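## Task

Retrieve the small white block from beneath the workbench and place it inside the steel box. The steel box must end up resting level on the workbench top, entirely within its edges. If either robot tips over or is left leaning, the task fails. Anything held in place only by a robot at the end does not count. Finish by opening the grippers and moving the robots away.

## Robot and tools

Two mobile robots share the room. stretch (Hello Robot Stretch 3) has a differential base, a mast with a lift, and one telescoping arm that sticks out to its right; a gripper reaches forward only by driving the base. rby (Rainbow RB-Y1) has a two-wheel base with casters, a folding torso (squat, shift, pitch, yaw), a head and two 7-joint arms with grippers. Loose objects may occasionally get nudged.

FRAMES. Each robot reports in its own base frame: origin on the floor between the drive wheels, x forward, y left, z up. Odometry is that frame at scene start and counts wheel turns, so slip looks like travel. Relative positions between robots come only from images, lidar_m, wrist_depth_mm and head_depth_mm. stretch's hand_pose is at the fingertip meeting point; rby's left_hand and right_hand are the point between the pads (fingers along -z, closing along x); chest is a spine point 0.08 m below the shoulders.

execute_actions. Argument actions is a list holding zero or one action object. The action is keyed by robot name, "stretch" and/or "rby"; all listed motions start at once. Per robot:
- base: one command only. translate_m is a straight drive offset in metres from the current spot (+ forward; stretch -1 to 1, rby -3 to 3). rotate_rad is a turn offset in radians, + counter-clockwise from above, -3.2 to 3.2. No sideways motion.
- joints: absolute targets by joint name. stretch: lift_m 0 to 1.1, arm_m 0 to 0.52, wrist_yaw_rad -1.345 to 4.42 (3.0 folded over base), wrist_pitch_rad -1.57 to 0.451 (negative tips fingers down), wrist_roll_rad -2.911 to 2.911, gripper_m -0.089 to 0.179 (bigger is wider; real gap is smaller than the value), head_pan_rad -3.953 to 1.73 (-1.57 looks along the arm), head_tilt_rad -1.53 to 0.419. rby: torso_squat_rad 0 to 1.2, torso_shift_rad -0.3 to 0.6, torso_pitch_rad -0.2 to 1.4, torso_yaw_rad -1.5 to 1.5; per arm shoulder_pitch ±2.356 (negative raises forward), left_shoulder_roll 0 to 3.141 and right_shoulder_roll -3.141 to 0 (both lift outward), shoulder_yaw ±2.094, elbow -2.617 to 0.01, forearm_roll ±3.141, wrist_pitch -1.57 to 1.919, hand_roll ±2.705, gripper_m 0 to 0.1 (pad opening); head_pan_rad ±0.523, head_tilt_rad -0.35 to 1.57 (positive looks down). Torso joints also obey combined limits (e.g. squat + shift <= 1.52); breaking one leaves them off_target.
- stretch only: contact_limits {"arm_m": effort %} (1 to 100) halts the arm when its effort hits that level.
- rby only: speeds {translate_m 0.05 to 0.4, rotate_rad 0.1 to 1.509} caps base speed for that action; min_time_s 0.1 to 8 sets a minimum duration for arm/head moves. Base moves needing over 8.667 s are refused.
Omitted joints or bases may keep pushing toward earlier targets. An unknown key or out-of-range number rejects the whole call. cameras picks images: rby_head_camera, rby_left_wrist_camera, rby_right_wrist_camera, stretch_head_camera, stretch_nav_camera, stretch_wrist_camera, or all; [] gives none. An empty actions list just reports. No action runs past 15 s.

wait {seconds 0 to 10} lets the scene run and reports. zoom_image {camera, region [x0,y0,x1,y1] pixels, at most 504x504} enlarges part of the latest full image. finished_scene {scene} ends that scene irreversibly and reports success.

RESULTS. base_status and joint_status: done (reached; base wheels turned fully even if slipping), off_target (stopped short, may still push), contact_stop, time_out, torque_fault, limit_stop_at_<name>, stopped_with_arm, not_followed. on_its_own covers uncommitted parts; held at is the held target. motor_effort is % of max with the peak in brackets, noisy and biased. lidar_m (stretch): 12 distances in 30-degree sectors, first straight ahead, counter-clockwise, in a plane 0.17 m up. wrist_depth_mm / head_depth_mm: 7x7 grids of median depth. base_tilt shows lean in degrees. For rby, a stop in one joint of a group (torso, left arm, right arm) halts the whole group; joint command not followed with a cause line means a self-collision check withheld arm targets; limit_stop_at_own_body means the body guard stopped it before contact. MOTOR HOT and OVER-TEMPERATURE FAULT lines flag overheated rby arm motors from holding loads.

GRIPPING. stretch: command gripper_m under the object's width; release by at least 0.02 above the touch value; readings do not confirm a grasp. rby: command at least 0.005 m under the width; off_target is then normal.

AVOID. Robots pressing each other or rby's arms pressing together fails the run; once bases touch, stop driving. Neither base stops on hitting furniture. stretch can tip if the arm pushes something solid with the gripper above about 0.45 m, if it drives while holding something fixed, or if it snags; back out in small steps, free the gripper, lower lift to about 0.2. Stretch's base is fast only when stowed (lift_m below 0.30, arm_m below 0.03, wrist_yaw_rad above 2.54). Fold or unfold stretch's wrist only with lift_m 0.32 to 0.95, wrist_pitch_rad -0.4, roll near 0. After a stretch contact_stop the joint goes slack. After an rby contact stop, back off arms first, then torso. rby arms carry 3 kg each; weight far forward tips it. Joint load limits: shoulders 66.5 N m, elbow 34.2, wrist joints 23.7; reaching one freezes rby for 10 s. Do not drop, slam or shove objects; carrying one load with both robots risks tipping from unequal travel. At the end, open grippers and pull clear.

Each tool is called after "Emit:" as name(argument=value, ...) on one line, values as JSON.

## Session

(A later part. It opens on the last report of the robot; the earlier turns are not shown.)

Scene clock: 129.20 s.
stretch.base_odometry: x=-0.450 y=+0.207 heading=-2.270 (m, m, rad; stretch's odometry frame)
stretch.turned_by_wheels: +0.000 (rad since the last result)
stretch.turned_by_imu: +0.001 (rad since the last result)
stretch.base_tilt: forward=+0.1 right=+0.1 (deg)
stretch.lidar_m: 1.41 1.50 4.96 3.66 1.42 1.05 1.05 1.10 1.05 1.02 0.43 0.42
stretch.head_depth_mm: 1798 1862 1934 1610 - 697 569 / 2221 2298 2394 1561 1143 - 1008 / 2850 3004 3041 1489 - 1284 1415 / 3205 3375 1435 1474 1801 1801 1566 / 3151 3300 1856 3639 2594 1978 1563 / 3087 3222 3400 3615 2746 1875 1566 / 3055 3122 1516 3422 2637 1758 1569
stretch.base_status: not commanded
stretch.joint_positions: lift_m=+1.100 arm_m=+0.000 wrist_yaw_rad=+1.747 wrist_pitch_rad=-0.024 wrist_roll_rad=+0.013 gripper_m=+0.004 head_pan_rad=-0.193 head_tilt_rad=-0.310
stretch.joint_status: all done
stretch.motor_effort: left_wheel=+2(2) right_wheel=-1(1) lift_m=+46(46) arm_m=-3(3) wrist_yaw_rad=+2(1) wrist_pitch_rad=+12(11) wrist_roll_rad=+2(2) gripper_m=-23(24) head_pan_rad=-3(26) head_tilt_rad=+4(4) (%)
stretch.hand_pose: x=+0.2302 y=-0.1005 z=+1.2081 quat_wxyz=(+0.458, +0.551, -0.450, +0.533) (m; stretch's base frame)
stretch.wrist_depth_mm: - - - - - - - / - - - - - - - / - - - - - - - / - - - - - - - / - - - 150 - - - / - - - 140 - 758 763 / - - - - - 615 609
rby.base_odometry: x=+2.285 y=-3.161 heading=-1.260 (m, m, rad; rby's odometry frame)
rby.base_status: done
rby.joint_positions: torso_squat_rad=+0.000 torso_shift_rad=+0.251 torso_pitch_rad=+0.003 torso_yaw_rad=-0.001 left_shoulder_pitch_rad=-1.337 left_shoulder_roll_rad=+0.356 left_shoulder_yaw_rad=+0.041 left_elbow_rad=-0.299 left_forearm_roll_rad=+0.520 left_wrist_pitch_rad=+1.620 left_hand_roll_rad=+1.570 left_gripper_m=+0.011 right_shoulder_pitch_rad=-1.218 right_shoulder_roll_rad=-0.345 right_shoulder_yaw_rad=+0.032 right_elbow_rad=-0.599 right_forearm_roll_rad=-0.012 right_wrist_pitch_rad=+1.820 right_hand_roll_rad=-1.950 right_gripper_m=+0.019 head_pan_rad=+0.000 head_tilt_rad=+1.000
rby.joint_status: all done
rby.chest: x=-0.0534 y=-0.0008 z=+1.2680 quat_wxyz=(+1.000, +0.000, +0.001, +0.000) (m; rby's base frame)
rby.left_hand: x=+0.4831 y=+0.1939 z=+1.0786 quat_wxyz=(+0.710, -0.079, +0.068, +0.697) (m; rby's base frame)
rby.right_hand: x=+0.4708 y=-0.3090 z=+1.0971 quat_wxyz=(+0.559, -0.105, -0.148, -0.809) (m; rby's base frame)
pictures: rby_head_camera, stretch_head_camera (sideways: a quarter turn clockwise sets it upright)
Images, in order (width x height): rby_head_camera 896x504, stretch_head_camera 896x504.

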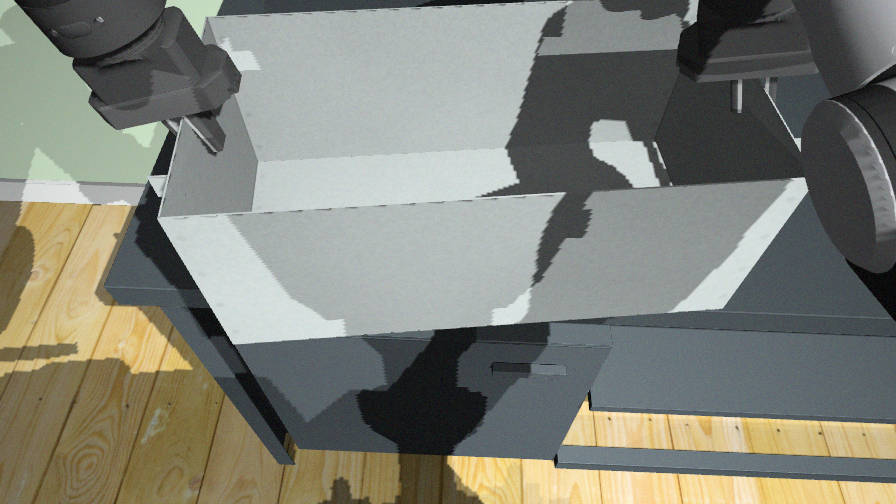

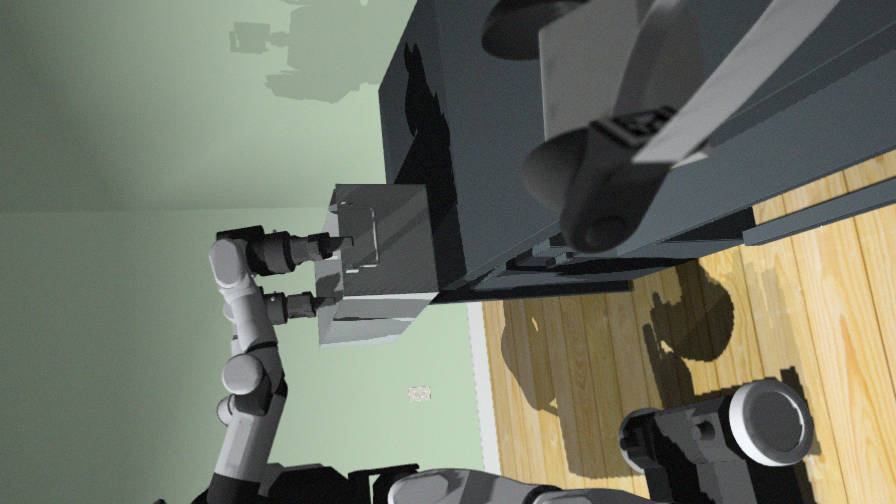

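Emit:
execute_actions(actions=[{"rby":{"base":{"translate_m":0.15},"speeds":{"translate_m":0.1},"joints":{"torso_squat_rad":0.35}}}], cameras=["rby_head_camera","stretch_head_camera"])

Scene clock: 132.77 s.
stretch.base_odometry: x=-0.450 y=+0.207 heading=-2.270 (m, m, rad; stretch's odometry frame)
stretch.turned_by_wheels: +0.000 (rad since the last result)
stretch.turned_by_imu: +0.001 (rad since the last result)
stretch.base_tilt: forward=-0.1 right=+0.0 (deg)
stretch.lidar_m: 1.41 1.54 4.95 3.65 1.42 1.05 1.05 1.10 1.04 1.01 0.43 0.42
stretch.head_depth_mm: 1803 1853 1930 1611 - 696 570 / 2199 2296 2369 1558 1138 - 1010 / 2813 2862 1497 1499 - 1282 1409 / 3223 3335 1767 1570 1808 1794 1557 / 3155 3260 3504 3604 2612 1907 1577 / 3117 3250 1568 1679 1709 1676 1571 / 3026 3137 1458 3560 2785 1684 1583
stretch.base_status: not commanded
stretch.joint_positions: lift_m=+1.100 arm_m=+0.000 wrist_yaw_rad=+1.747 wrist_pitch_rad=-0.024 wrist_roll_rad=+0.013 gripper_m=+0.004 head_pan_rad=-0.193 head_tilt_rad=-0.310
stretch.joint_status: not commanded
stretch.motor_effort: left_wheel=+2(2) right_wheel=-1(1) lift_m=+45(46) arm_m=-3(3) wrist_yaw_rad=+2(3) wrist_pitch_rad=+12(11) wrist_roll_rad=+2(2) gripper_m=-23(23) head_pan_rad=-3(4) head_tilt_rad=+4(4) (%)
stretch.hand_pose: x=+0.2302 y=-0.1005 z=+1.2081 quat_wxyz=(+0.458, +0.551, -0.450, +0.533) (m; stretch's base frame)
stretch.wrist_depth_mm: - - - - - - - / - - - - - - - / - - - - - - - / - - - - - - - / - - - 151 - - - / - - - 140 - 768 780 / - - - - - 611 615
rby.base_odometry: x=+2.331 y=-3.304 heading=-1.260 (m, m, rad; rby's odometry frame)
rby.base_status: done
rby.joint_positions: torso_squat_rad=+0.350 torso_shift_rad=+0.251 torso_pitch_rad=+0.003 torso_yaw_rad=-0.001 left_shoulder_pitch_rad=-1.337 left_shoulder_roll_rad=+0.356 left_shoulder_yaw_rad=+0.041 left_elbow_rad=-0.299 left_forearm_roll_rad=+0.520 left_wrist_pitch_rad=+1.620 left_hand_roll_rad=+1.570 left_gripper_m=+0.011 right_shoulder_pitch_rad=-1.218 right_shoulder_roll_rad=-0.345 right_shoulder_yaw_rad=+0.032 right_elbow_rad=-0.599 right_forearm_roll_rad=-0.012 right_wrist_pitch_rad=+1.820 right_hand_roll_rad=-1.950 right_gripper_m=+0.019 head_pan_rad=+0.000 head_tilt_rad=+1.000
rby.joint_status: all done
rby.chest: x=-0.0639 y=-0.0008 z=+1.2269 quat_wxyz=(+1.000, +0.000, +0.001, +0.000) (m; rby's base frame)
rby.left_hand: x=+0.4726 y=+0.1939 z=+1.0375 quat_wxyz=(+0.710, -0.079, +0.068, +0.697) (m; rby's base frame)
rby.right_hand: x=+0.4603 y=-0.3090 z=+1.0560 quat_wxyz=(+0.559, -0.105, -0.148, -0.809) (m; rby's base frame)
pictures: rby_head_camera, stretch_head_camera (sideways: a quarter turn clockwise sets it upright)
Images, in order (width x height): rby_head_camera 896x504, stretch_head_camera 896x504.

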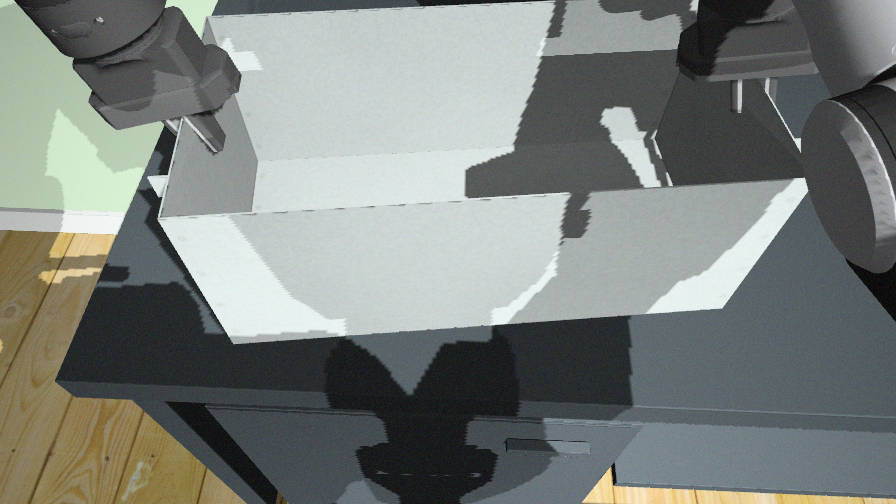

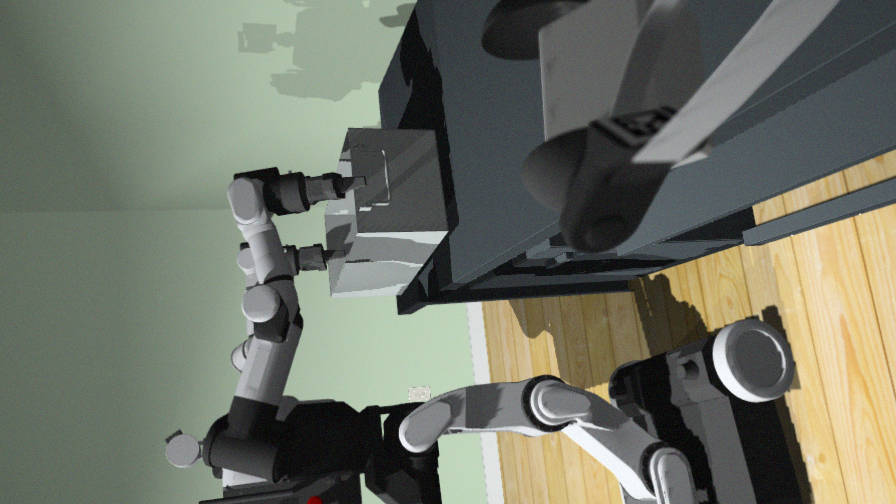

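Good. It looks close to the top already.

Emit:
execute_actions(actions=[{"rby":{"joints":{"torso_squat_rad":0.46}}}], cameras=["rby_head_camera","stretch_head_camera"])

Scene clock: 134.83 s.
stretch.base_odometry: x=-0.450 y=+0.207 heading=-2.270 (m, m, rad; stretch's odometry frame)
stretch.turned_by_wheels: +0.000 (rad since the last result)
stretch.turned_by_imu: +0.001 (rad since the last result)
stretch.base_tilt: forward=+0.0 right=+0.1 (deg)
stretch.lidar_m: 1.42 1.54 4.95 3.63 1.42 1.06 1.05 1.10 1.05 1.02 0.43 0.42
stretch.head_depth_mm: 1803 1866 1934 1607 - 697 568 / 2200 2300 2376 1563 1138 - 1007 / 2838 2960 1494 1492 - 1282 1409 / 3241 3442 1904 1514 1801 1790 1555 / 3189 3327 3430 3630 2594 1920 1571 / 3083 3229 1512 1681 1727 1686 1577 / 3035 3157 1448 1586 2799 1676 1579
stretch.base_status: not commanded
stretch.joint_positions: lift_m=+1.100 arm_m=+0.000 wrist_yaw_rad=+1.747 wrist_pitch_rad=-0.024 wrist_roll_rad=+0.013 gripper_m=+0.004 head_pan_rad=-0.193 head_tilt_rad=-0.310
stretch.joint_status: not commanded
stretch.motor_effort: left_wheel=+2(2) right_wheel=-1(2) lift_m=+46(46) arm_m=-3(3) wrist_yaw_rad=+2(2) wrist_pitch_rad=+12(11) wrist_roll_rad=+2(2) gripper_m=-24(24) head_pan_rad=-4(3) head_tilt_rad=+3(4) (%)
stretch.hand_pose: x=+0.2302 y=-0.1005 z=+1.2081 quat_wxyz=(+0.458, +0.551, -0.450, +0.533) (m; stretch's base frame)
stretch.wrist_depth_mm: - - - - - - - / - - - - - - - / - - - - - - - / - - - - - - - / - - - 150 - - - / - - - 139 - 775 764 / - - - - - 612 613
rby.base_odometry: x=+2.331 y=-3.304 heading=-1.259 (m, m, rad; rby's odometry frame)
rby.base_status: not commanded
rby.joint_positions: torso_squat_rad=+0.460 torso_shift_rad=+0.250 torso_pitch_rad=+0.001 torso_yaw_rad=-0.001 left_shoulder_pitch_rad=-1.340 left_shoulder_roll_rad=+0.357 left_shoulder_yaw_rad=+0.041 left_elbow_rad=-0.300 left_forearm_roll_rad=+0.521 left_wrist_pitch_rad=+1.620 left_hand_roll_rad=+1.570 left_gripper_m=+0.011 right_shoulder_pitch_rad=-1.218 right_shoulder_roll_rad=-0.346 right_shoulder_yaw_rad=+0.032 right_elbow_rad=-0.599 right_forearm_roll_rad=-0.012 right_wrist_pitch_rad=+1.820 right_hand_roll_rad=-1.950 right_gripper_m=+0.019 head_pan_rad=+0.000 head_tilt_rad=+1.000
rby.joint_status: all done
rby.chest: x=-0.0722 y=-0.0008 z=+1.1976 quat_wxyz=(+1.000, +0.000, +0.001, +0.000) (m; rby's base frame)
rby.left_hand: x=+0.4654 y=+0.1938 z=+1.0104 quat_wxyz=(+0.710, -0.080, +0.066, +0.696) (m; rby's base frame)
rby.right_hand: x=+0.4523 y=-0.3090 z=+1.0276 quat_wxyz=(+0.558, -0.105, -0.148, -0.809) (m; rby's base frame)
pictures: rby_head_camera, stretch_head_camera (sideways: a quarter turn clockwise sets it upright)
Images, in order (width x height): rby_head_camera 896x504, stretch_head_camera 896x504.

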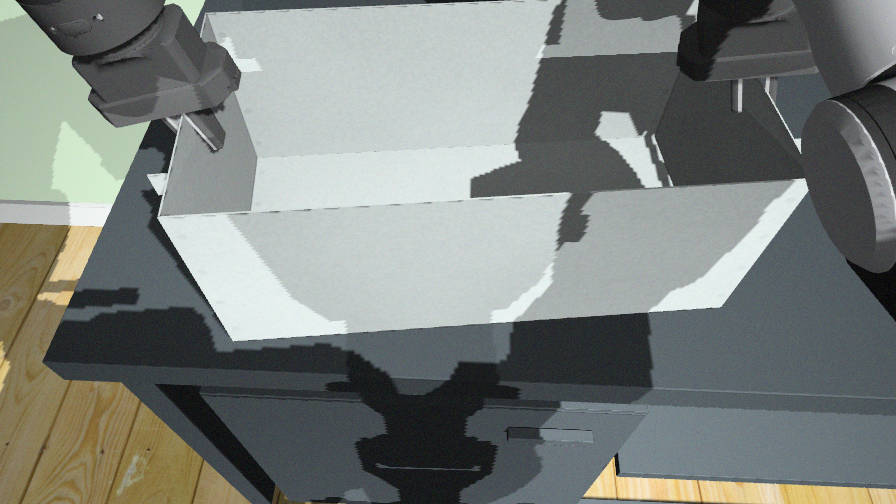

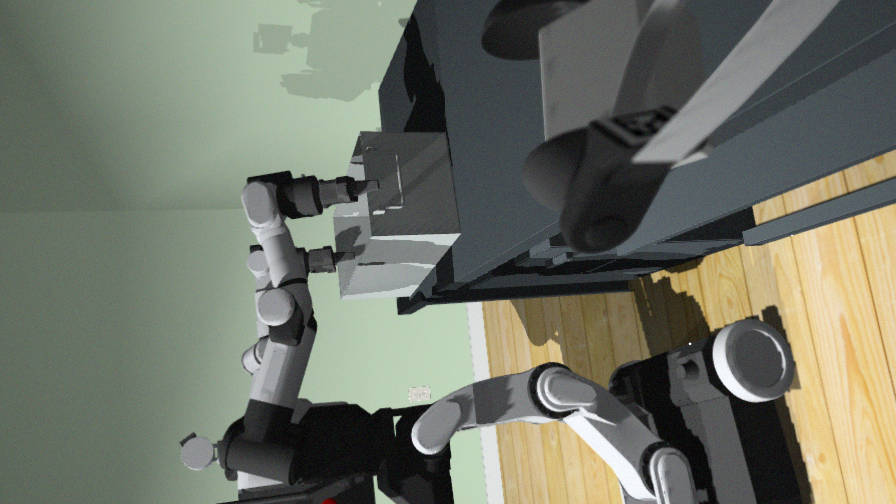

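Emit:
execute_actions(actions=[{"rby":{"joints":{"left_gripper_m":0.1}}}], cameras=[])

Emit:
execute_actions(actions=[{"rby":{"joints":{"torso_squat_rad":0.5}}}], cameras=[])

Emit:
execute_actions(actions=[{"rby":{"joints":{"right_gripper_m":0.1}}}], cameras=[])

Emit:
execute_actions(actions=[{"rby":{"joints":{"torso_squat_rad":0.0,"torso_shift_rad":0.2}},"stretch":{"joints":{"wrist_yaw_rad":0}}}], cameras=["rby_head_camera","stretch_head_camera"])

Scene clock: 138.17 s.
stretch.base_odometry: x=-0.450 y=+0.207 heading=-2.270 (m, m, rad; stretch's odometry frame)
stretch.turned_by_wheels: +0.000 (rad since the last result)
stretch.turned_by_imu: +0.001 (rad since the last result)
stretch.base_tilt: forward=+0.0 right=+0.1 (deg)
stretch.lidar_m: 1.42 1.54 4.95 3.64 1.42 1.06 1.05 1.10 1.04 1.01 0.43 0.42
stretch.head_depth_mm: 1803 1859 1928 1604 - 697 568 / 2208 2289 2393 1552 1143 - 1007 / 2848 2944 1499 1501 - 1276 1407 / 3233 3387 1908 1509 1805 1791 1551 / 3134 3339 3472 3625 2594 1915 1569 / 3115 3270 1519 1685 1750 1690 1567 / 3064 3167 1453 1595 2769 1685 1580
stretch.base_status: not commanded
stretch.joint_positions: lift_m=+1.100 arm_m=+0.000 wrist_yaw_rad=+1.747 wrist_pitch_rad=-0.024 wrist_roll_rad=+0.013 gripper_m=+0.004 head_pan_rad=-0.193 head_tilt_rad=-0.310
stretch.joint_status: not commanded
stretch.motor_effort: left_wheel=+2(2) right_wheel=-1(2) lift_m=+46(47) arm_m=-3(3) wrist_yaw_rad=+2(0) wrist_pitch_rad=+11(11) wrist_roll_rad=+2(2) gripper_m=-24(24) head_pan_rad=-3(3) head_tilt_rad=+4(3) (%)
stretch.hand_pose: x=+0.2302 y=-0.1005 z=+1.2081 quat_wxyz=(+0.458, +0.551, -0.450, +0.533) (m; stretch's base frame)
stretch.wrist_depth_mm: - - - - - - - / - - - - - - - / - - - - - - - / - - - - - - - / - - - 150 - - - / - - - 139 - 765 760 / - - - - - 614 602
rby.base_odometry: x=+2.331 y=-3.304 heading=-1.259 (m, m, rad; rby's odometry frame)
rby.base_status: not commanded
rby.joint_positions: torso_squat_rad=+0.460 torso_shift_rad=+0.250 torso_pitch_rad=+0.001 torso_yaw_rad=-0.001 left_shoulder_pitch_rad=-1.340 left_shoulder_roll_rad=+0.360 left_shoulder_yaw_rad=+0.041 left_elbow_rad=-0.300 left_forearm_roll_rad=+0.520 left_wrist_pitch_rad=+1.620 left_hand_roll_rad=+1.570 left_gripper_m=+0.099 right_shoulder_pitch_rad=-1.218 right_shoulder_roll_rad=-0.347 right_shoulder_yaw_rad=+0.032 right_elbow_rad=-0.599 right_forearm_roll_rad=-0.011 right_wrist_pitch_rad=+1.820 right_hand_roll_rad=-1.950 right_gripper_m=+0.019 head_pan_rad=+0.000 head_tilt_rad=+1.000
rby.joint_status: all done
rby.chest: x=-0.0722 y=-0.0007 z=+1.1976 quat_wxyz=(+1.000, +0.000, +0.001, +0.000) (m; rby's base frame)
rby.left_hand: x=+0.4659 y=+0.1956 z=+1.0113 quat_wxyz=(+0.709, -0.081, +0.065, +0.697) (m; rby's base frame)
rby.right_hand: x=+0.4522 y=-0.3098 z=+1.0276 quat_wxyz=(+0.558, -0.105, -0.149, -0.810) (m; rby's base frame)
pictures: none
No camera images: the call's "cameras" was empty. Leave "cameras" out to get every camera's image.

Scene clock: 138.97 s.
stretch.base_odometry: x=-0.450 y=+0.207 heading=-2.270 (m, m, rad; stretch's odometry frame)
stretch.turned_by_wheels: +0.000 (rad since the last result)
stretch.turned_by_imu: +0.000 (rad since the last result)
stretch.base_tilt: forward=+0.0 right=+0.1 (deg)
stretch.lidar_m: 1.42 1.53 4.95 3.64 1.41 1.05 1.05 1.10 1.04 1.02 0.43 0.42
stretch.head_depth_mm: 1803 1864 1930 1609 - 697 569 / 2209 2313 2399 1560 1140 - 1008 / 2850 2922 1501 1502 - 1284 1407 / 3233 3417 1898 1508 1802 1801 1556 / 3163 3315 1896 3649 2584 1907 1560 / 3105 3237 1517 1692 1732 1696 1568 / 3041 3127 1453 1586 2783 1693 1586
stretch.base_status: not commanded
stretch.joint_positions: lift_m=+1.100 arm_m=+0.000 wrist_yaw_rad=+1.747 wrist_pitch_rad=-0.024 wrist_roll_rad=+0.013 gripper_m=+0.004 head_pan_rad=-0.193 head_tilt_rad=-0.310
stretch.joint_status: not commanded
stretch.motor_effort: left_wheel=+2(2) right_wheel=-1(1) lift_m=+46(46) arm_m=-3(3) wrist_yaw_rad=+2(2) wrist_pitch_rad=+12(11) wrist_roll_rad=+2(2) gripper_m=-24(24) head_pan_rad=-3(3) head_tilt_rad=+4(4) (%)
stretch.hand_pose: x=+0.2302 y=-0.1005 z=+1.2081 quat_wxyz=(+0.458, +0.551, -0.450, +0.533) (m; stretch's base frame)
stretch.wrist_depth_mm: - - - - - - - / - - - - - - - / - - - - - - - / - - - - - - - / - - - 150 - - - / - - - 139 - 778 766 / - - - - - 613 610
rby.base_odometry: x=+2.331 y=-3.304 heading=-1.259 (m, m, rad; rby's odometry frame)
rby.base_status: not commanded
rby.joint_positions: torso_squat_rad=+0.500 torso_shift_rad=+0.249 torso_pitch_rad=-0.002 torso_yaw_rad=-0.001 left_shoulder_pitch_rad=-1.340 left_shoulder_roll_rad=+0.360 left_shoulder_yaw_rad=+0.041 left_elbow_rad=-0.300 left_forearm_roll_rad=+0.520 left_wrist_pitch_rad=+1.620 left_hand_roll_rad=+1.570 left_gripper_m=+0.099 right_shoulder_pitch_rad=-1.227 right_shoulder_roll_rad=-0.351 right_shoulder_yaw_rad=+0.032 right_elbow_rad=-0.604 right_forearm_roll_rad=-0.010 right_wrist_pitch_rad=+1.819 right_hand_roll_rad=-1.950 right_gripper_m=+0.019 head_pan_rad=+0.000 head_tilt_rad=+1.000
rby.joint_status: all done
rby.chest: x=-0.0769 y=-0.0002 z=+1.1852 quat_wxyz=(+1.000, +0.000, -0.001, +0.000) (m; rby's base frame)
rby.left_hand: x=+0.4617 y=+0.1961 z=+1.0002 quat_wxyz=(+0.709, -0.082, +0.065, +0.697) (m; rby's base frame)
rby.right_hand: x=+0.4515 y=-0.3098 z=+1.0236 quat_wxyz=(+0.557, -0.099, -0.155, -0.810) (m; rby's base frame)
pictures: none
No camera images: the call's "cameras" was empty. Leave "cameras" out to get every camera's image.

Scene clock: 140.43 s.
stretch.base_odometry: x=-0.450 y=+0.207 heading=-2.270 (m, m, rad; stretch's odometry frame)
stretch.turned_by_wheels: +0.000 (rad since the last result)
stretch.turned_by_imu: +0.000 (rad since the last result)
stretch.base_tilt: forward=+0.0 right=+0.1 (deg)
stretch.lidar_m: 1.42 1.54 4.95 3.65 1.42 1.05 1.05 1.10 1.04 1.01 0.43 0.42
stretch.head_depth_mm: 1801 1860 1938 1618 - 696 568 / 2206 2310 2371 1565 1138 - 1012 / 2865 2973 1506 1491 - 1280 1407 / 3255 3378 1890 1511 1813 1792 1565 / 3153 3336 1874 3623 2605 1913 1564 / 3110 3248 1525 1691 1730 1693 1574 / 3038 3168 1443 1585 2784 1686 1589
stretch.base_status: not commanded
stretch.joint_positions: lift_m=+1.100 arm_m=+0.000 wrist_yaw_rad=+1.747 wrist_pitch_rad=-0.024 wrist_roll_rad=+0.013 gripper_m=+0.004 head_pan_rad=-0.193 head_tilt_rad=-0.310
stretch.joint_status: not commanded
stretch.motor_effort: left_wheel=+2(2) right_wheel=-1(1) lift_m=+45(46) arm_m=-3(3) wrist_yaw_rad=+1(3) wrist_pitch_rad=+11(12) wrist_roll_rad=+2(2) gripper_m=-24(24) head_pan_rad=-3(4) head_tilt_rad=+4(4) (%)
stretch.hand_pose: x=+0.2302 y=-0.1005 z=+1.2081 quat_wxyz=(+0.458, +0.551, -0.450, +0.533) (m; stretch's base frame)
stretch.wrist_depth_mm: - - - - - - - / - - - - - - - / - - - - - - - / - - - - - - - / - - - 150 - - - / - - - 139 - 775 763 / - - - - - 625 617
rby.base_odometry: x=+2.331 y=-3.304 heading=-1.259 (m, m, rad; rby's odometry frame)
rby.base_status: not commanded
rby.joint_positions: torso_squat_rad=+0.500 torso_shift_rad=+0.250 torso_pitch_rad=+0.000 torso_yaw_rad=-0.001 left_shoulder_pitch_rad=-1.340 left_shoulder_roll_rad=+0.360 left_shoulder_yaw_rad=+0.041 left_elbow_rad=-0.300 left_forearm_roll_rad=+0.520 left_wrist_pitch_rad=+1.620 left_hand_roll_rad=+1.570 left_gripper_m=+0.099 right_shoulder_pitch_rad=-1.220 right_shoulder_roll_rad=-0.350 right_shoulder_yaw_rad=+0.032 right_elbow_rad=-0.600 right_forearm_roll_rad=-0.010 right_wrist_pitch_rad=+1.820 right_hand_roll_rad=-1.950 right_gripper_m=+0.100 head_pan_rad=+0.000 head_tilt_rad=+1.000
rby.joint_status: all done
rby.chest: x=-0.0761 y=-0.0006 z=+1.1851 quat_wxyz=(+1.000, +0.000, +0.000, +0.000) (m; rby's base frame)
rby.left_hand: x=+0.4623 y=+0.1958 z=+0.9995 quat_wxyz=(+0.709, -0.081, +0.065, +0.697) (m; rby's base frame)
rby.right_hand: x=+0.4494 y=-0.3114 z=+1.0180 quat_wxyz=(+0.556, -0.104, -0.151, -0.810) (m; rby's base frame)
pictures: none
No camera images: the call's "cameras" was empty. Leave "cameras" out to get every camera's image.

Scene clock: 142.87 s.
stretch.base_odometry: x=-0.450 y=+0.207 heading=-2.270 (m, m, rad; stretch's odometry frame)
stretch.turned_by_wheels: +0.000 (rad since the last result)
stretch.turned_by_imu: +0.001 (rad since the last result)
stretch.base_tilt: forward=+0.0 right=+0.0 (deg)
stretch.lidar_m: 1.41 1.54 4.96 3.64 1.42 1.05 1.05 1.10 1.04 1.02 0.43 0.42
stretch.head_depth_mm: 1803 1859 1930 1548 985 723 588 / 2226 2303 2388 1556 990 740 1009 / 2859 2850 1921 1496 1051 1275 1399 / 3217 3300 1984 1508 1654 1792 1559 / 3160 3263 3507 3620 2592 1916 1563 / 3107 3232 3416 3572 2734 1697 1572 / 3043 1367 1464 1620 1704 1686 1577
stretch.base_status: not commanded
stretch.joint_positions: lift_m=+1.100 arm_m=+0.000 wrist_yaw_rad=+0.003 wrist_pitch_rad=-0.024 wrist_roll_rad=+0.013 gripper_m=+0.004 head_pan_rad=-0.193 head_tilt_rad=-0.310
stretch.joint_status: all done
stretch.motor_effort: left_wheel=+2(2) right_wheel=-1(1) lift_m=+45(46) arm_m=-3(3) wrist_yaw_rad=-2(0) wrist_pitch_rad=+11(11) wrist_roll_rad=+2(3) gripper_m=-24(23) head_pan_rad=-3(3) head_tilt_rad=+4(4) (%)
stretch.hand_pose: x=-0.0208 y=-0.4009 z=+1.2081 quat_wxyz=(+0.703, +0.010, -0.711, -0.008) (m; stretch's base frame)
stretch.wrist_depth_mm: 719 709 708 701 708 704 676 / 745 731 726 725 723 716 718 / 785 789 764 761 754 753 744 / 819 802 798 788 778 783 789 / 855 848 823 150 812 792 825 / 775 776 880 139 862 868 862 / 613 653 900 902 901 900 905
rby.base_odometry: x=+2.331 y=-3.304 heading=-1.259 (m, m, rad; rby's odometry frame)
rby.base_status: not commanded
rby.joint_positions: torso_squat_rad=+0.000 torso_shift_rad=+0.200 torso_pitch_rad=+0.000 torso_yaw_rad=-0.001 left_shoulder_pitch_rad=-1.340 left_shoulder_roll_rad=+0.360 left_shoulder_yaw_rad=+0.041 left_elbow_rad=-0.300 left_forearm_roll_rad=+0.520 left_wrist_pitch_rad=+1.620 left_hand_roll_rad=+1.570 left_gripper_m=+0.099 right_shoulder_pitch_rad=-1.220 right_shoulder_roll_rad=-0.350 right_shoulder_yaw_rad=+0.032 right_elbow_rad=-0.600 right_forearm_roll_rad=-0.010 right_wrist_pitch_rad=+1.820 right_hand_roll_rad=-1.950 right_gripper_m=+0.100 head_pan_rad=+0.000 head_tilt_rad=+1.000
rby.joint_status: all done
rby.chest: x=-0.0888 y=-0.0006 z=+1.2760 quat_wxyz=(+1.000, +0.000, +0.000, +0.000) (m; rby's base frame)
rby.left_hand: x=+0.4495 y=+0.1957 z=+1.0901 quat_wxyz=(+0.709, -0.081, +0.065, +0.697) (m; rby's base frame)
rby.right_hand: x=+0.4365 y=-0.3115 z=+1.1085 quat_wxyz=(+0.556, -0.104, -0.151, -0.810) (m; rby's base frame)
pictures: rby_head_camera, stretch_head_camera (sideways: a quarter turn clockwise sets it upright)
Images, in order (width x height): rby_head_camera 896x504, stretch_head_camera 896x504.

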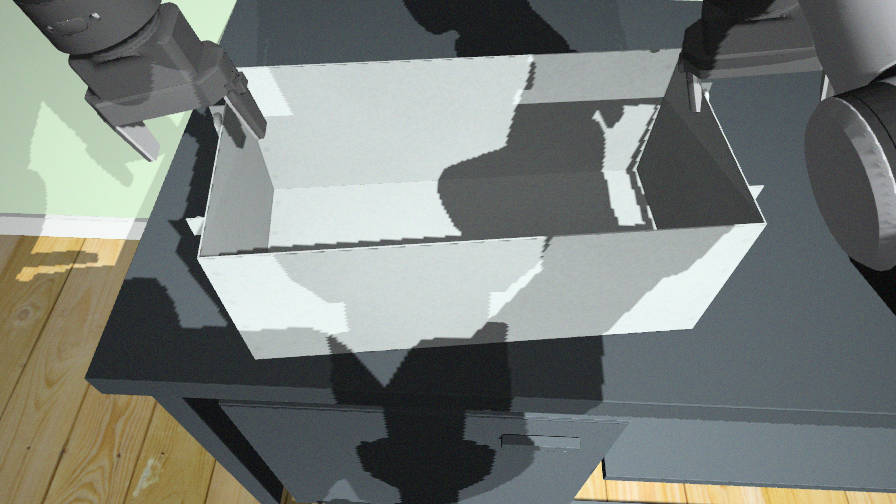

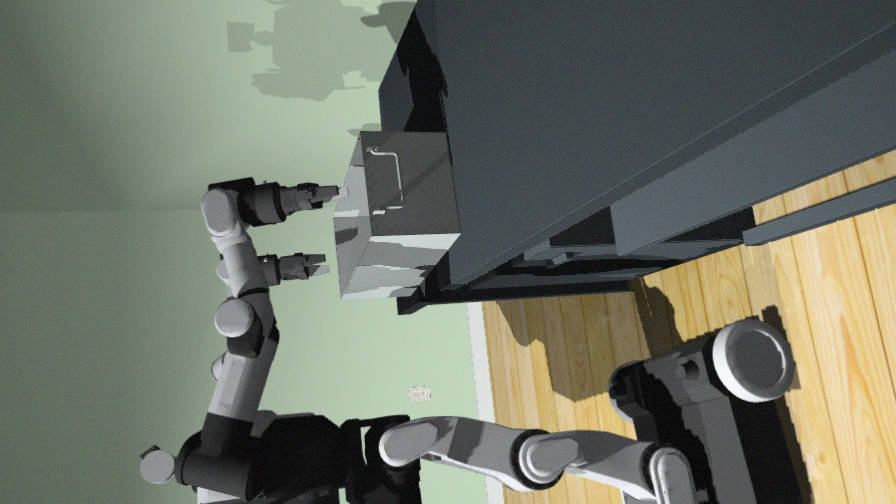

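Emit:
execute_actions(actions=[{"rby":{"base":{"translate_m":-1.5},"joints":{"head_tilt_rad":0.3}},"stretch":{"base":{"translate_m":0.8}}}], cameras=[])

Emit:
execute_actions(actions=[{"stretch":{"base":{"translate_m":0.8},"joints":{"head_pan_rad":-1.57,"head_tilt_rad":-0.8,"arm_m":0.12,"wrist_pitch_rad":-0.3}}}])

Scene clock: 153.87 s.
stretch.base_odometry: x=-0.964 y=-0.405 heading=-2.270 (m, m, rad; stretch's odometry frame)
stretch.turned_by_wheels: +0.000 (rad since the last result)
stretch.turned_by_imu: +0.004 (rad since the last result)
stretch.base_tilt: forward=+0.0 right=+0.1 (deg)
stretch.lidar_m: 1.31 2.68 1.45 4.77 2.53 1.88 1.83 0.52 0.68 0.98 0.91 0.74
stretch.head_depth_mm: 1843 1918 1998 1140 753 722 616 / 2268 2352 2483 1229 864 787 924 / 2565 2667 2853 1125 1045 1232 1327 / 2498 2635 2759 2888 2575 1913 1561 / 2449 2578 2706 2859 2758 1991 1565 / 2391 2524 2643 2823 2789 2001 1575 / 2373 2487 2572 2738 2799 2004 1579
stretch.base_status: done
stretch.joint_positions: lift_m=+1.100 arm_m=+0.000 wrist_yaw_rad=+0.002 wrist_pitch_rad=-0.024 wrist_roll_rad=+0.013 gripper_m=+0.004 head_pan_rad=-0.193 head_tilt_rad=-0.310
stretch.joint_status: not commanded
stretch.motor_effort: left_wheel=+1(6) right_wheel=-1(5) lift_m=+47(45) arm_m=-3(3) wrist_yaw_rad=-2(2) wrist_pitch_rad=+11(12) wrist_roll_rad=+2(2) gripper_m=-24(23) head_pan_rad=-3(3) head_tilt_rad=+3(4) (%)
stretch.hand_pose: x=-0.0209 y=-0.4009 z=+1.2081 quat_wxyz=(+0.703, +0.010, -0.711, -0.008) (m; stretch's base frame)
stretch.wrist_depth_mm: 728 734 731 722 709 706 706 / 773 748 766 757 730 755 740 / 790 794 784 796 789 781 770 / 824 836 825 811 812 803 802 / 850 863 850 150 836 823 843 / 785 760 701 139 752 799 872 / 616 618 618 611 604 611 899
rby.base_odometry: x=+1.872 y=-1.876 heading=-1.259 (m, m, rad; rby's odometry frame)
rby.base_status: done
rby.joint_positions: torso_squat_rad=+0.000 torso_shift_rad=+0.200 torso_pitch_rad=+0.000 torso_yaw_rad=-0.001 left_shoulder_pitch_rad=-1.340 left_shoulder_roll_rad=+0.360 left_shoulder_yaw_rad=+0.041 left_elbow_rad=-0.300 left_forearm_roll_rad=+0.520 left_wrist_pitch_rad=+1.620 left_hand_roll_rad=+1.570 left_gripper_m=+0.099 right_shoulder_pitch_rad=-1.220 right_shoulder_roll_rad=-0.350 right_shoulder_yaw_rad=+0.032 right_elbow_rad=-0.600 right_forearm_roll_rad=-0.010 right_wrist_pitch_rad=+1.820 right_hand_roll_rad=-1.950 right_gripper_m=+0.100 head_pan_rad=+0.000 head_tilt_rad=+0.300
rby.joint_status: all done
rby.chest: x=-0.0890 y=-0.0006 z=+1.2760 quat_wxyz=(+1.000, +0.000, +0.000, +0.000) (m; rby's base frame)
rby.left_hand: x=+0.4494 y=+0.1957 z=+1.0903 quat_wxyz=(+0.709, -0.081, +0.065, +0.697) (m; rby's base frame)
rby.right_hand: x=+0.4364 y=-0.3115 z=+1.1086 quat_wxyz=(+0.556, -0.104, -0.151, -0.810) (m; rby's base frame)
pictures: none
No camera images: the call's "cameras" was empty. Leave "cameras" out to get every camera's image.

Scene clock: 163.27 s.
stretch.base_odometry: x=-1.479 y=-1.018 heading=-2.270 (m, m, rad; stretch's odometry frame)
stretch.turned_by_wheels: +0.000 (rad since the last result)
stretch.turned_by_imu: +0.003 (rad since the last result)
stretch.base_tilt: forward=-0.1 right=+0.1 (deg)
stretch.lidar_m: 1.99 1.99 2.38 1.38 3.61 2.70 1.26 1.28 0.36 0.35 0.37 0.52
stretch.head_depth_mm: - 1010 504 602 548 847 1111 / - 806 563 483 544 833 1100 / - 640 689 472 537 716 1013 / - 623 675 461 532 717 1004 / 909 810 675 450 527 718 995 / 921 993 665 441 521 719 983 / 923 990 655 434 518 717 973
stretch.base_status: done
stretch.joint_positions: lift_m=+1.100 arm_m=+0.120 wrist_yaw_rad=+0.001 wrist_pitch_rad=-0.318 wrist_roll_rad=+0.013 gripper_m=+0.004 head_pan_rad=-1.563 head_tilt_rad=-0.790
stretch.joint_status: all done
stretch.motor_effort: left_wheel=+1(6) right_wheel=-1(6) lift_m=+46(46) arm_m=+5(5) wrist_yaw_rad=-2(1) wrist_pitch_rad=+9(9) wrist_roll_rad=+2(2) gripper_m=-24(24) head_pan_rad=-3(39) head_tilt_rad=-5(32) (%)
stretch.hand_pose: x=-0.0212 y=-0.5004 z=+1.1353 quat_wxyz=(+0.694, +0.112, -0.702, -0.113) (m; stretch's base frame)
stretch.wrist_depth_mm: 649 631 645 637 636 613 627 / 691 678 694 673 683 680 657 / 762 762 760 741 744 730 744 / 834 779 767 756 768 762 768 / 639 607 327 150 335 618 605 / 337 340 366 140 386 517 511 / 376 389 403 424 415 294 444
rby.base_odometry: x=+1.872 y=-1.876 heading=-1.259 (m, m, rad; rby's odometry frame)
rby.base_status: not commanded
rby.joint_positions: torso_squat_rad=+0.000 torso_shift_rad=+0.200 torso_pitch_rad=+0.000 torso_yaw_rad=-0.001 left_shoulder_pitch_rad=-1.340 left_shoulder_roll_rad=+0.360 left_shoulder_yaw_rad=+0.041 left_elbow_rad=-0.300 left_forearm_roll_rad=+0.520 left_wrist_pitch_rad=+1.620 left_hand_roll_rad=+1.570 left_gripper_m=+0.099 right_shoulder_pitch_rad=-1.220 right_shoulder_roll_rad=-0.350 right_shoulder_yaw_rad=+0.032 right_elbow_rad=-0.600 right_forearm_roll_rad=-0.010 right_wrist_pitch_rad=+1.820 right_hand_roll_rad=-1.950 right_gripper_m=+0.100 head_pan_rad=+0.000 head_tilt_rad=+0.300
rby.joint_status: not commanded
rby.chest: x=-0.0890 y=-0.0006 z=+1.2760 quat_wxyz=(+1.000, +0.000, +0.000, +0.000) (m; rby's base frame)
rby.left_hand: x=+0.4494 y=+0.1957 z=+1.0903 quat_wxyz=(+0.709, -0.081, +0.065, +0.697) (m; rby's base frame)
rby.right_hand: x=+0.4364 y=-0.3115 z=+1.1086 quat_wxyz=(+0.556, -0.104, -0.151, -0.810) (m; rby's base frame)
pictures: rby_head_camera, rby_left_wrist_camera, rby_right_wrist_camera, stretch_head_camera (sideways: a quarter turn clockwise sets it upright), stretch_nav_camera (sideways: a quarter turn counterclockwise sets it upright), stretch_wrist_camera
Images, in order (width x height): rby_head_camera 896x504, rby_left_wrist_camera 644x364, rby_right_wrist_camera 644x364, stretch_head_camera 896x504, stretch_nav_camera 672x504, stretch_wrist_camera 644x364.

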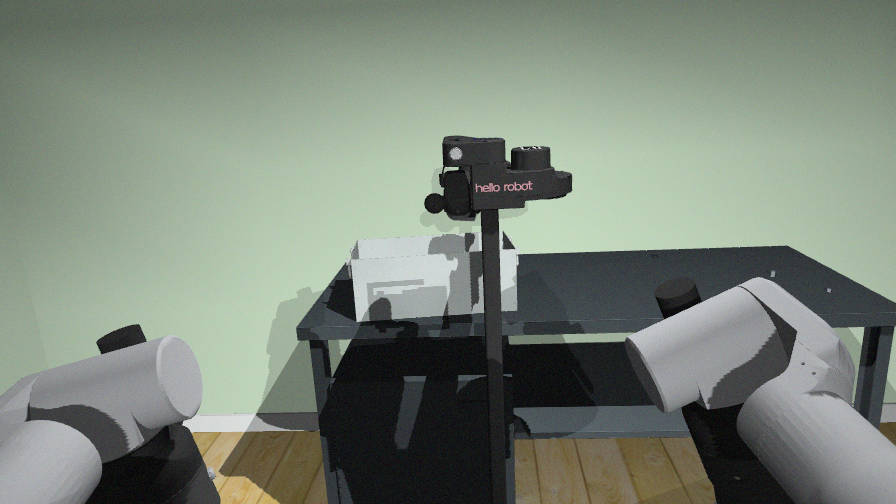

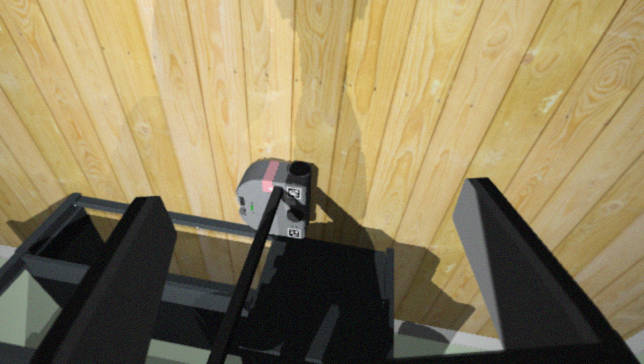

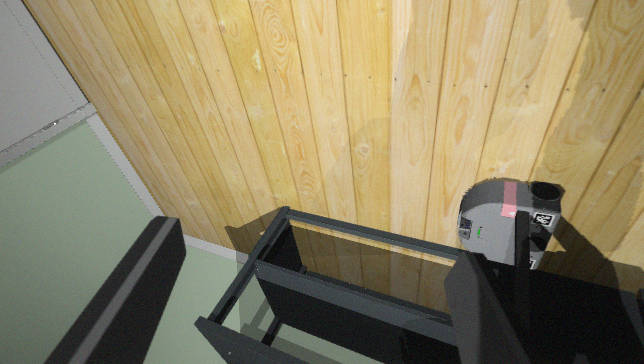

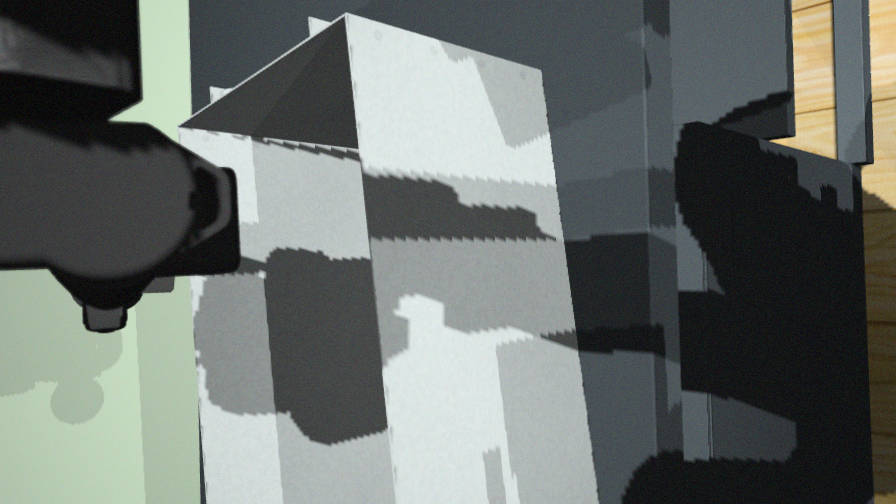

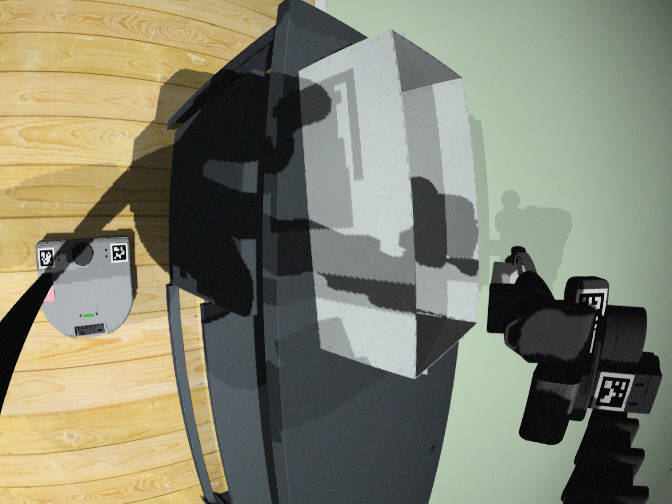

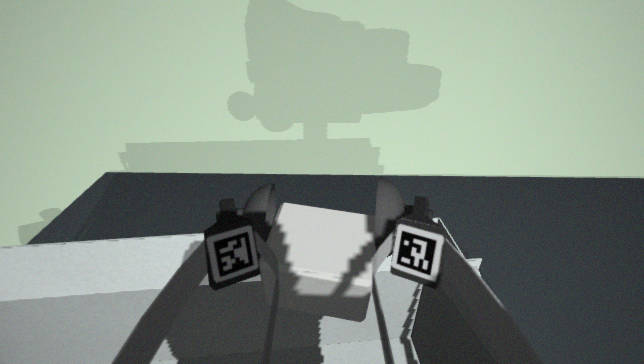

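Emit:
execute_actions(actions=[{"stretch":{"base":{"translate_m":0.13},"joints":{"arm_m":0.22,"wrist_pitch_rad":-0.6}}}], cameras=[])

Emit:
execute_actions(actions=[{"stretch":{"joints":{"arm_m":0.32,"wrist_pitch_rad":-1.3}}}], cameras=["stretch_nav_camera","stretch_wrist_camera"])

Scene clock: 168.03 s.
stretch.base_odometry: x=-1.563 y=-1.117 heading=-2.269 (m, m, rad; stretch's odometry frame)
stretch.turned_by_wheels: +0.000 (rad since the last result)
stretch.turned_by_imu: +0.001 (rad since the last result)
stretch.base_tilt: forward=+0.0 right=+0.1 (deg)
stretch.lidar_m: 1.86 1.88 2.30 1.39 1.42 2.83 1.39 1.39 0.37 0.36 0.37 0.47
stretch.head_depth_mm: 956 653 687 477 539 729 1110 / 951 642 690 465 537 730 1034 / 950 623 682 454 528 717 1026 / - 516 678 444 526 719 1022 / 916 806 664 434 516 720 1006 / 924 995 652 436 517 718 996 / 925 992 640 426 505 719 989
stretch.base_status: done
stretch.joint_positions: lift_m=+1.100 arm_m=+0.220 wrist_yaw_rad=+0.001 wrist_pitch_rad=-0.614 wrist_roll_rad=+0.013 gripper_m=+0.004 head_pan_rad=-1.563 head_tilt_rad=-0.790
stretch.joint_status: all done
stretch.motor_effort: left_wheel=+1(6) right_wheel=-1(5) lift_m=+46(46) arm_m=+5(6) wrist_yaw_rad=-1(0) wrist_pitch_rad=+7(9) wrist_roll_rad=+2(2) gripper_m=-23(24) head_pan_rad=-3(3) head_tilt_rad=-6(6) (%)
stretch.hand_pose: x=-0.0213 y=-0.5601 z=+1.0710 quat_wxyz=(+0.670, +0.213, -0.678, -0.215) (m; stretch's base frame)
stretch.wrist_depth_mm: 608 610 606 596 591 596 591 / 688 676 661 658 662 647 642 / 799 579 581 574 579 580 577 / 881 508 494 498 509 264 266 / 240 248 246 150 266 305 290 / 291 306 349 139 380 378 304 / 318 358 360 360 358 362 309
rby.base_odometry: x=+1.872 y=-1.876 heading=-1.259 (m, m, rad; rby's odometry frame)
rby.base_status: not commanded
rby.joint_positions: torso_squat_rad=+0.000 torso_shift_rad=+0.200 torso_pitch_rad=+0.000 torso_yaw_rad=-0.001 left_shoulder_pitch_rad=-1.340 left_shoulder_roll_rad=+0.360 left_shoulder_yaw_rad=+0.041 left_elbow_rad=-0.300 left_forearm_roll_rad=+0.520 left_wrist_pitch_rad=+1.620 left_hand_roll_rad=+1.570 left_gripper_m=+0.099 right_shoulder_pitch_rad=-1.220 right_shoulder_roll_rad=-0.350 right_shoulder_yaw_rad=+0.032 right_elbow_rad=-0.600 right_forearm_roll_rad=-0.010 right_wrist_pitch_rad=+1.820 right_hand_roll_rad=-1.950 right_gripper_m=+0.100 head_pan_rad=+0.000 head_tilt_rad=+0.300
rby.joint_status: not commanded
rby.chest: x=-0.0890 y=-0.0006 z=+1.2760 quat_wxyz=(+1.000, +0.000, +0.000, +0.000) (m; rby's base frame)
rby.left_hand: x=+0.4494 y=+0.1957 z=+1.0903 quat_wxyz=(+0.709, -0.081, +0.065, +0.697) (m; rby's base frame)
rby.right_hand: x=+0.4364 y=-0.3115 z=+1.1086 quat_wxyz=(+0.556, -0.104, -0.151, -0.810) (m; rby's base frame)
pictures: none
No camera images: the call's "cameras" was empty. Leave "cameras" out to get every camera's image.

Scene clock: 170.00 s.
stretch.base_odometry: x=-1.563 y=-1.117 heading=-2.269 (m, m, rad; stretch's odometry frame)
stretch.turned_by_wheels: +0.000 (rad since the last result)
stretch.turned_by_imu: +0.001 (rad since the last result)
stretch.base_tilt: forward=+0.0 right=+0.1 (deg)
stretch.lidar_m: 1.86 1.87 2.30 1.39 1.42 2.82 1.39 1.39 0.37 0.36 0.37 0.47
stretch.head_depth_mm: 937 653 687 477 539 727 1110 / 936 645 688 465 537 728 1036 / 928 628 691 455 528 716 1026 / - 608 638 444 527 717 1014 / 927 993 671 434 516 717 1007 / 925 993 652 435 517 720 1001 / 920 991 639 425 504 720 988
stretch.base_status: not commanded
stretch.joint_positions: lift_m=+1.100 arm_m=+0.320 wrist_yaw_rad=+0.001 wrist_pitch_rad=-1.300 wrist_roll_rad=+0.013 gripper_m=+0.004 head_pan_rad=-1.563 head_tilt_rad=-0.790
stretch.joint_status: all done
stretch.motor_effort: left_wheel=+1(2) right_wheel=-1(1) lift_m=+45(46) arm_m=+4(5) wrist_yaw_rad=-1(2) wrist_pitch_rad=+0(7) wrist_roll_rad=+2(2) gripper_m=-24(24) head_pan_rad=-4(3) head_tilt_rad=-5(6) (%)
stretch.hand_pose: x=-0.0216 y=-0.5098 z=+0.9851 quat_wxyz=(+0.559, +0.425, -0.566, -0.431) (m; stretch's base frame)
stretch.wrist_depth_mm: 154 160 169 178 190 202 215 / 212 225 241 264 286 314 287 / 307 321 323 325 325 322 304 / 316 322 322 322 323 323 310 / 310 320 321 150 320 323 318 / 304 321 320 140 318 321 322 / 299 320 320 317 321 321 296
rby.base_odometry: x=+1.872 y=-1.876 heading=-1.259 (m, m, rad; rby's odometry frame)
rby.base_status: not commanded
rby.joint_positions: torso_squat_rad=+0.000 torso_shift_rad=+0.200 torso_pitch_rad=+0.000 torso_yaw_rad=-0.001 left_shoulder_pitch_rad=-1.340 left_shoulder_roll_rad=+0.360 left_shoulder_yaw_rad=+0.041 left_elbow_rad=-0.300 left_forearm_roll_rad=+0.520 left_wrist_pitch_rad=+1.620 left_hand_roll_rad=+1.570 left_gripper_m=+0.099 right_shoulder_pitch_rad=-1.220 right_shoulder_roll_rad=-0.350 right_shoulder_yaw_rad=+0.032 right_elbow_rad=-0.600 right_forearm_roll_rad=-0.010 right_wrist_pitch_rad=+1.820 right_hand_roll_rad=-1.950 right_gripper_m=+0.100 head_pan_rad=+0.000 head_tilt_rad=+0.300
rby.joint_status: not commanded
rby.chest: x=-0.0890 y=-0.0006 z=+1.2760 quat_wxyz=(+1.000, +0.000, +0.000, +0.000) (m; rby's base frame)
rby.left_hand: x=+0.4494 y=+0.1957 z=+1.0903 quat_wxyz=(+0.709, -0.081, +0.065, +0.697) (m; rby's base frame)
rby.right_hand: x=+0.4364 y=-0.3115 z=+1.1086 quat_wxyz=(+0.556, -0.104, -0.151, -0.810) (m; rby's base frame)
pictures: stretch_nav_camera (sideways: a quarter turn counterclockwise sets it upright), stretch_wrist_camera
Images, in order (width x height): stretch_nav_camera 672x504, stretch_wrist_camera 644x364.

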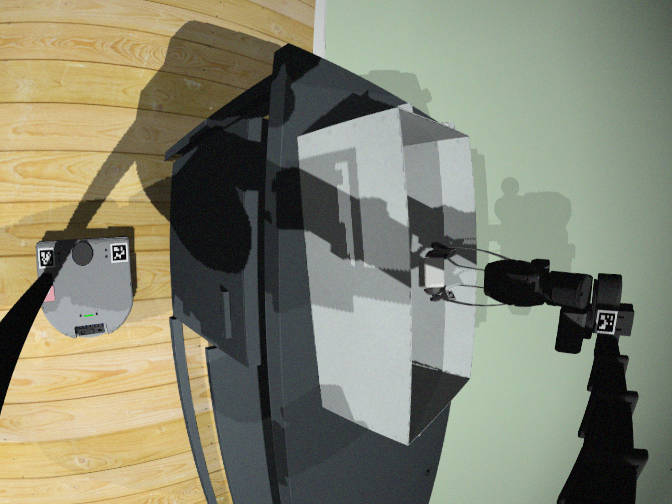

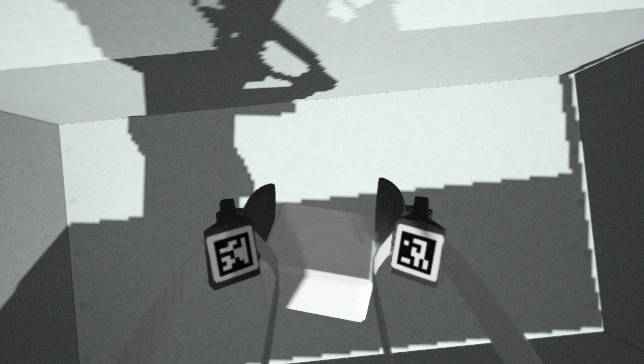

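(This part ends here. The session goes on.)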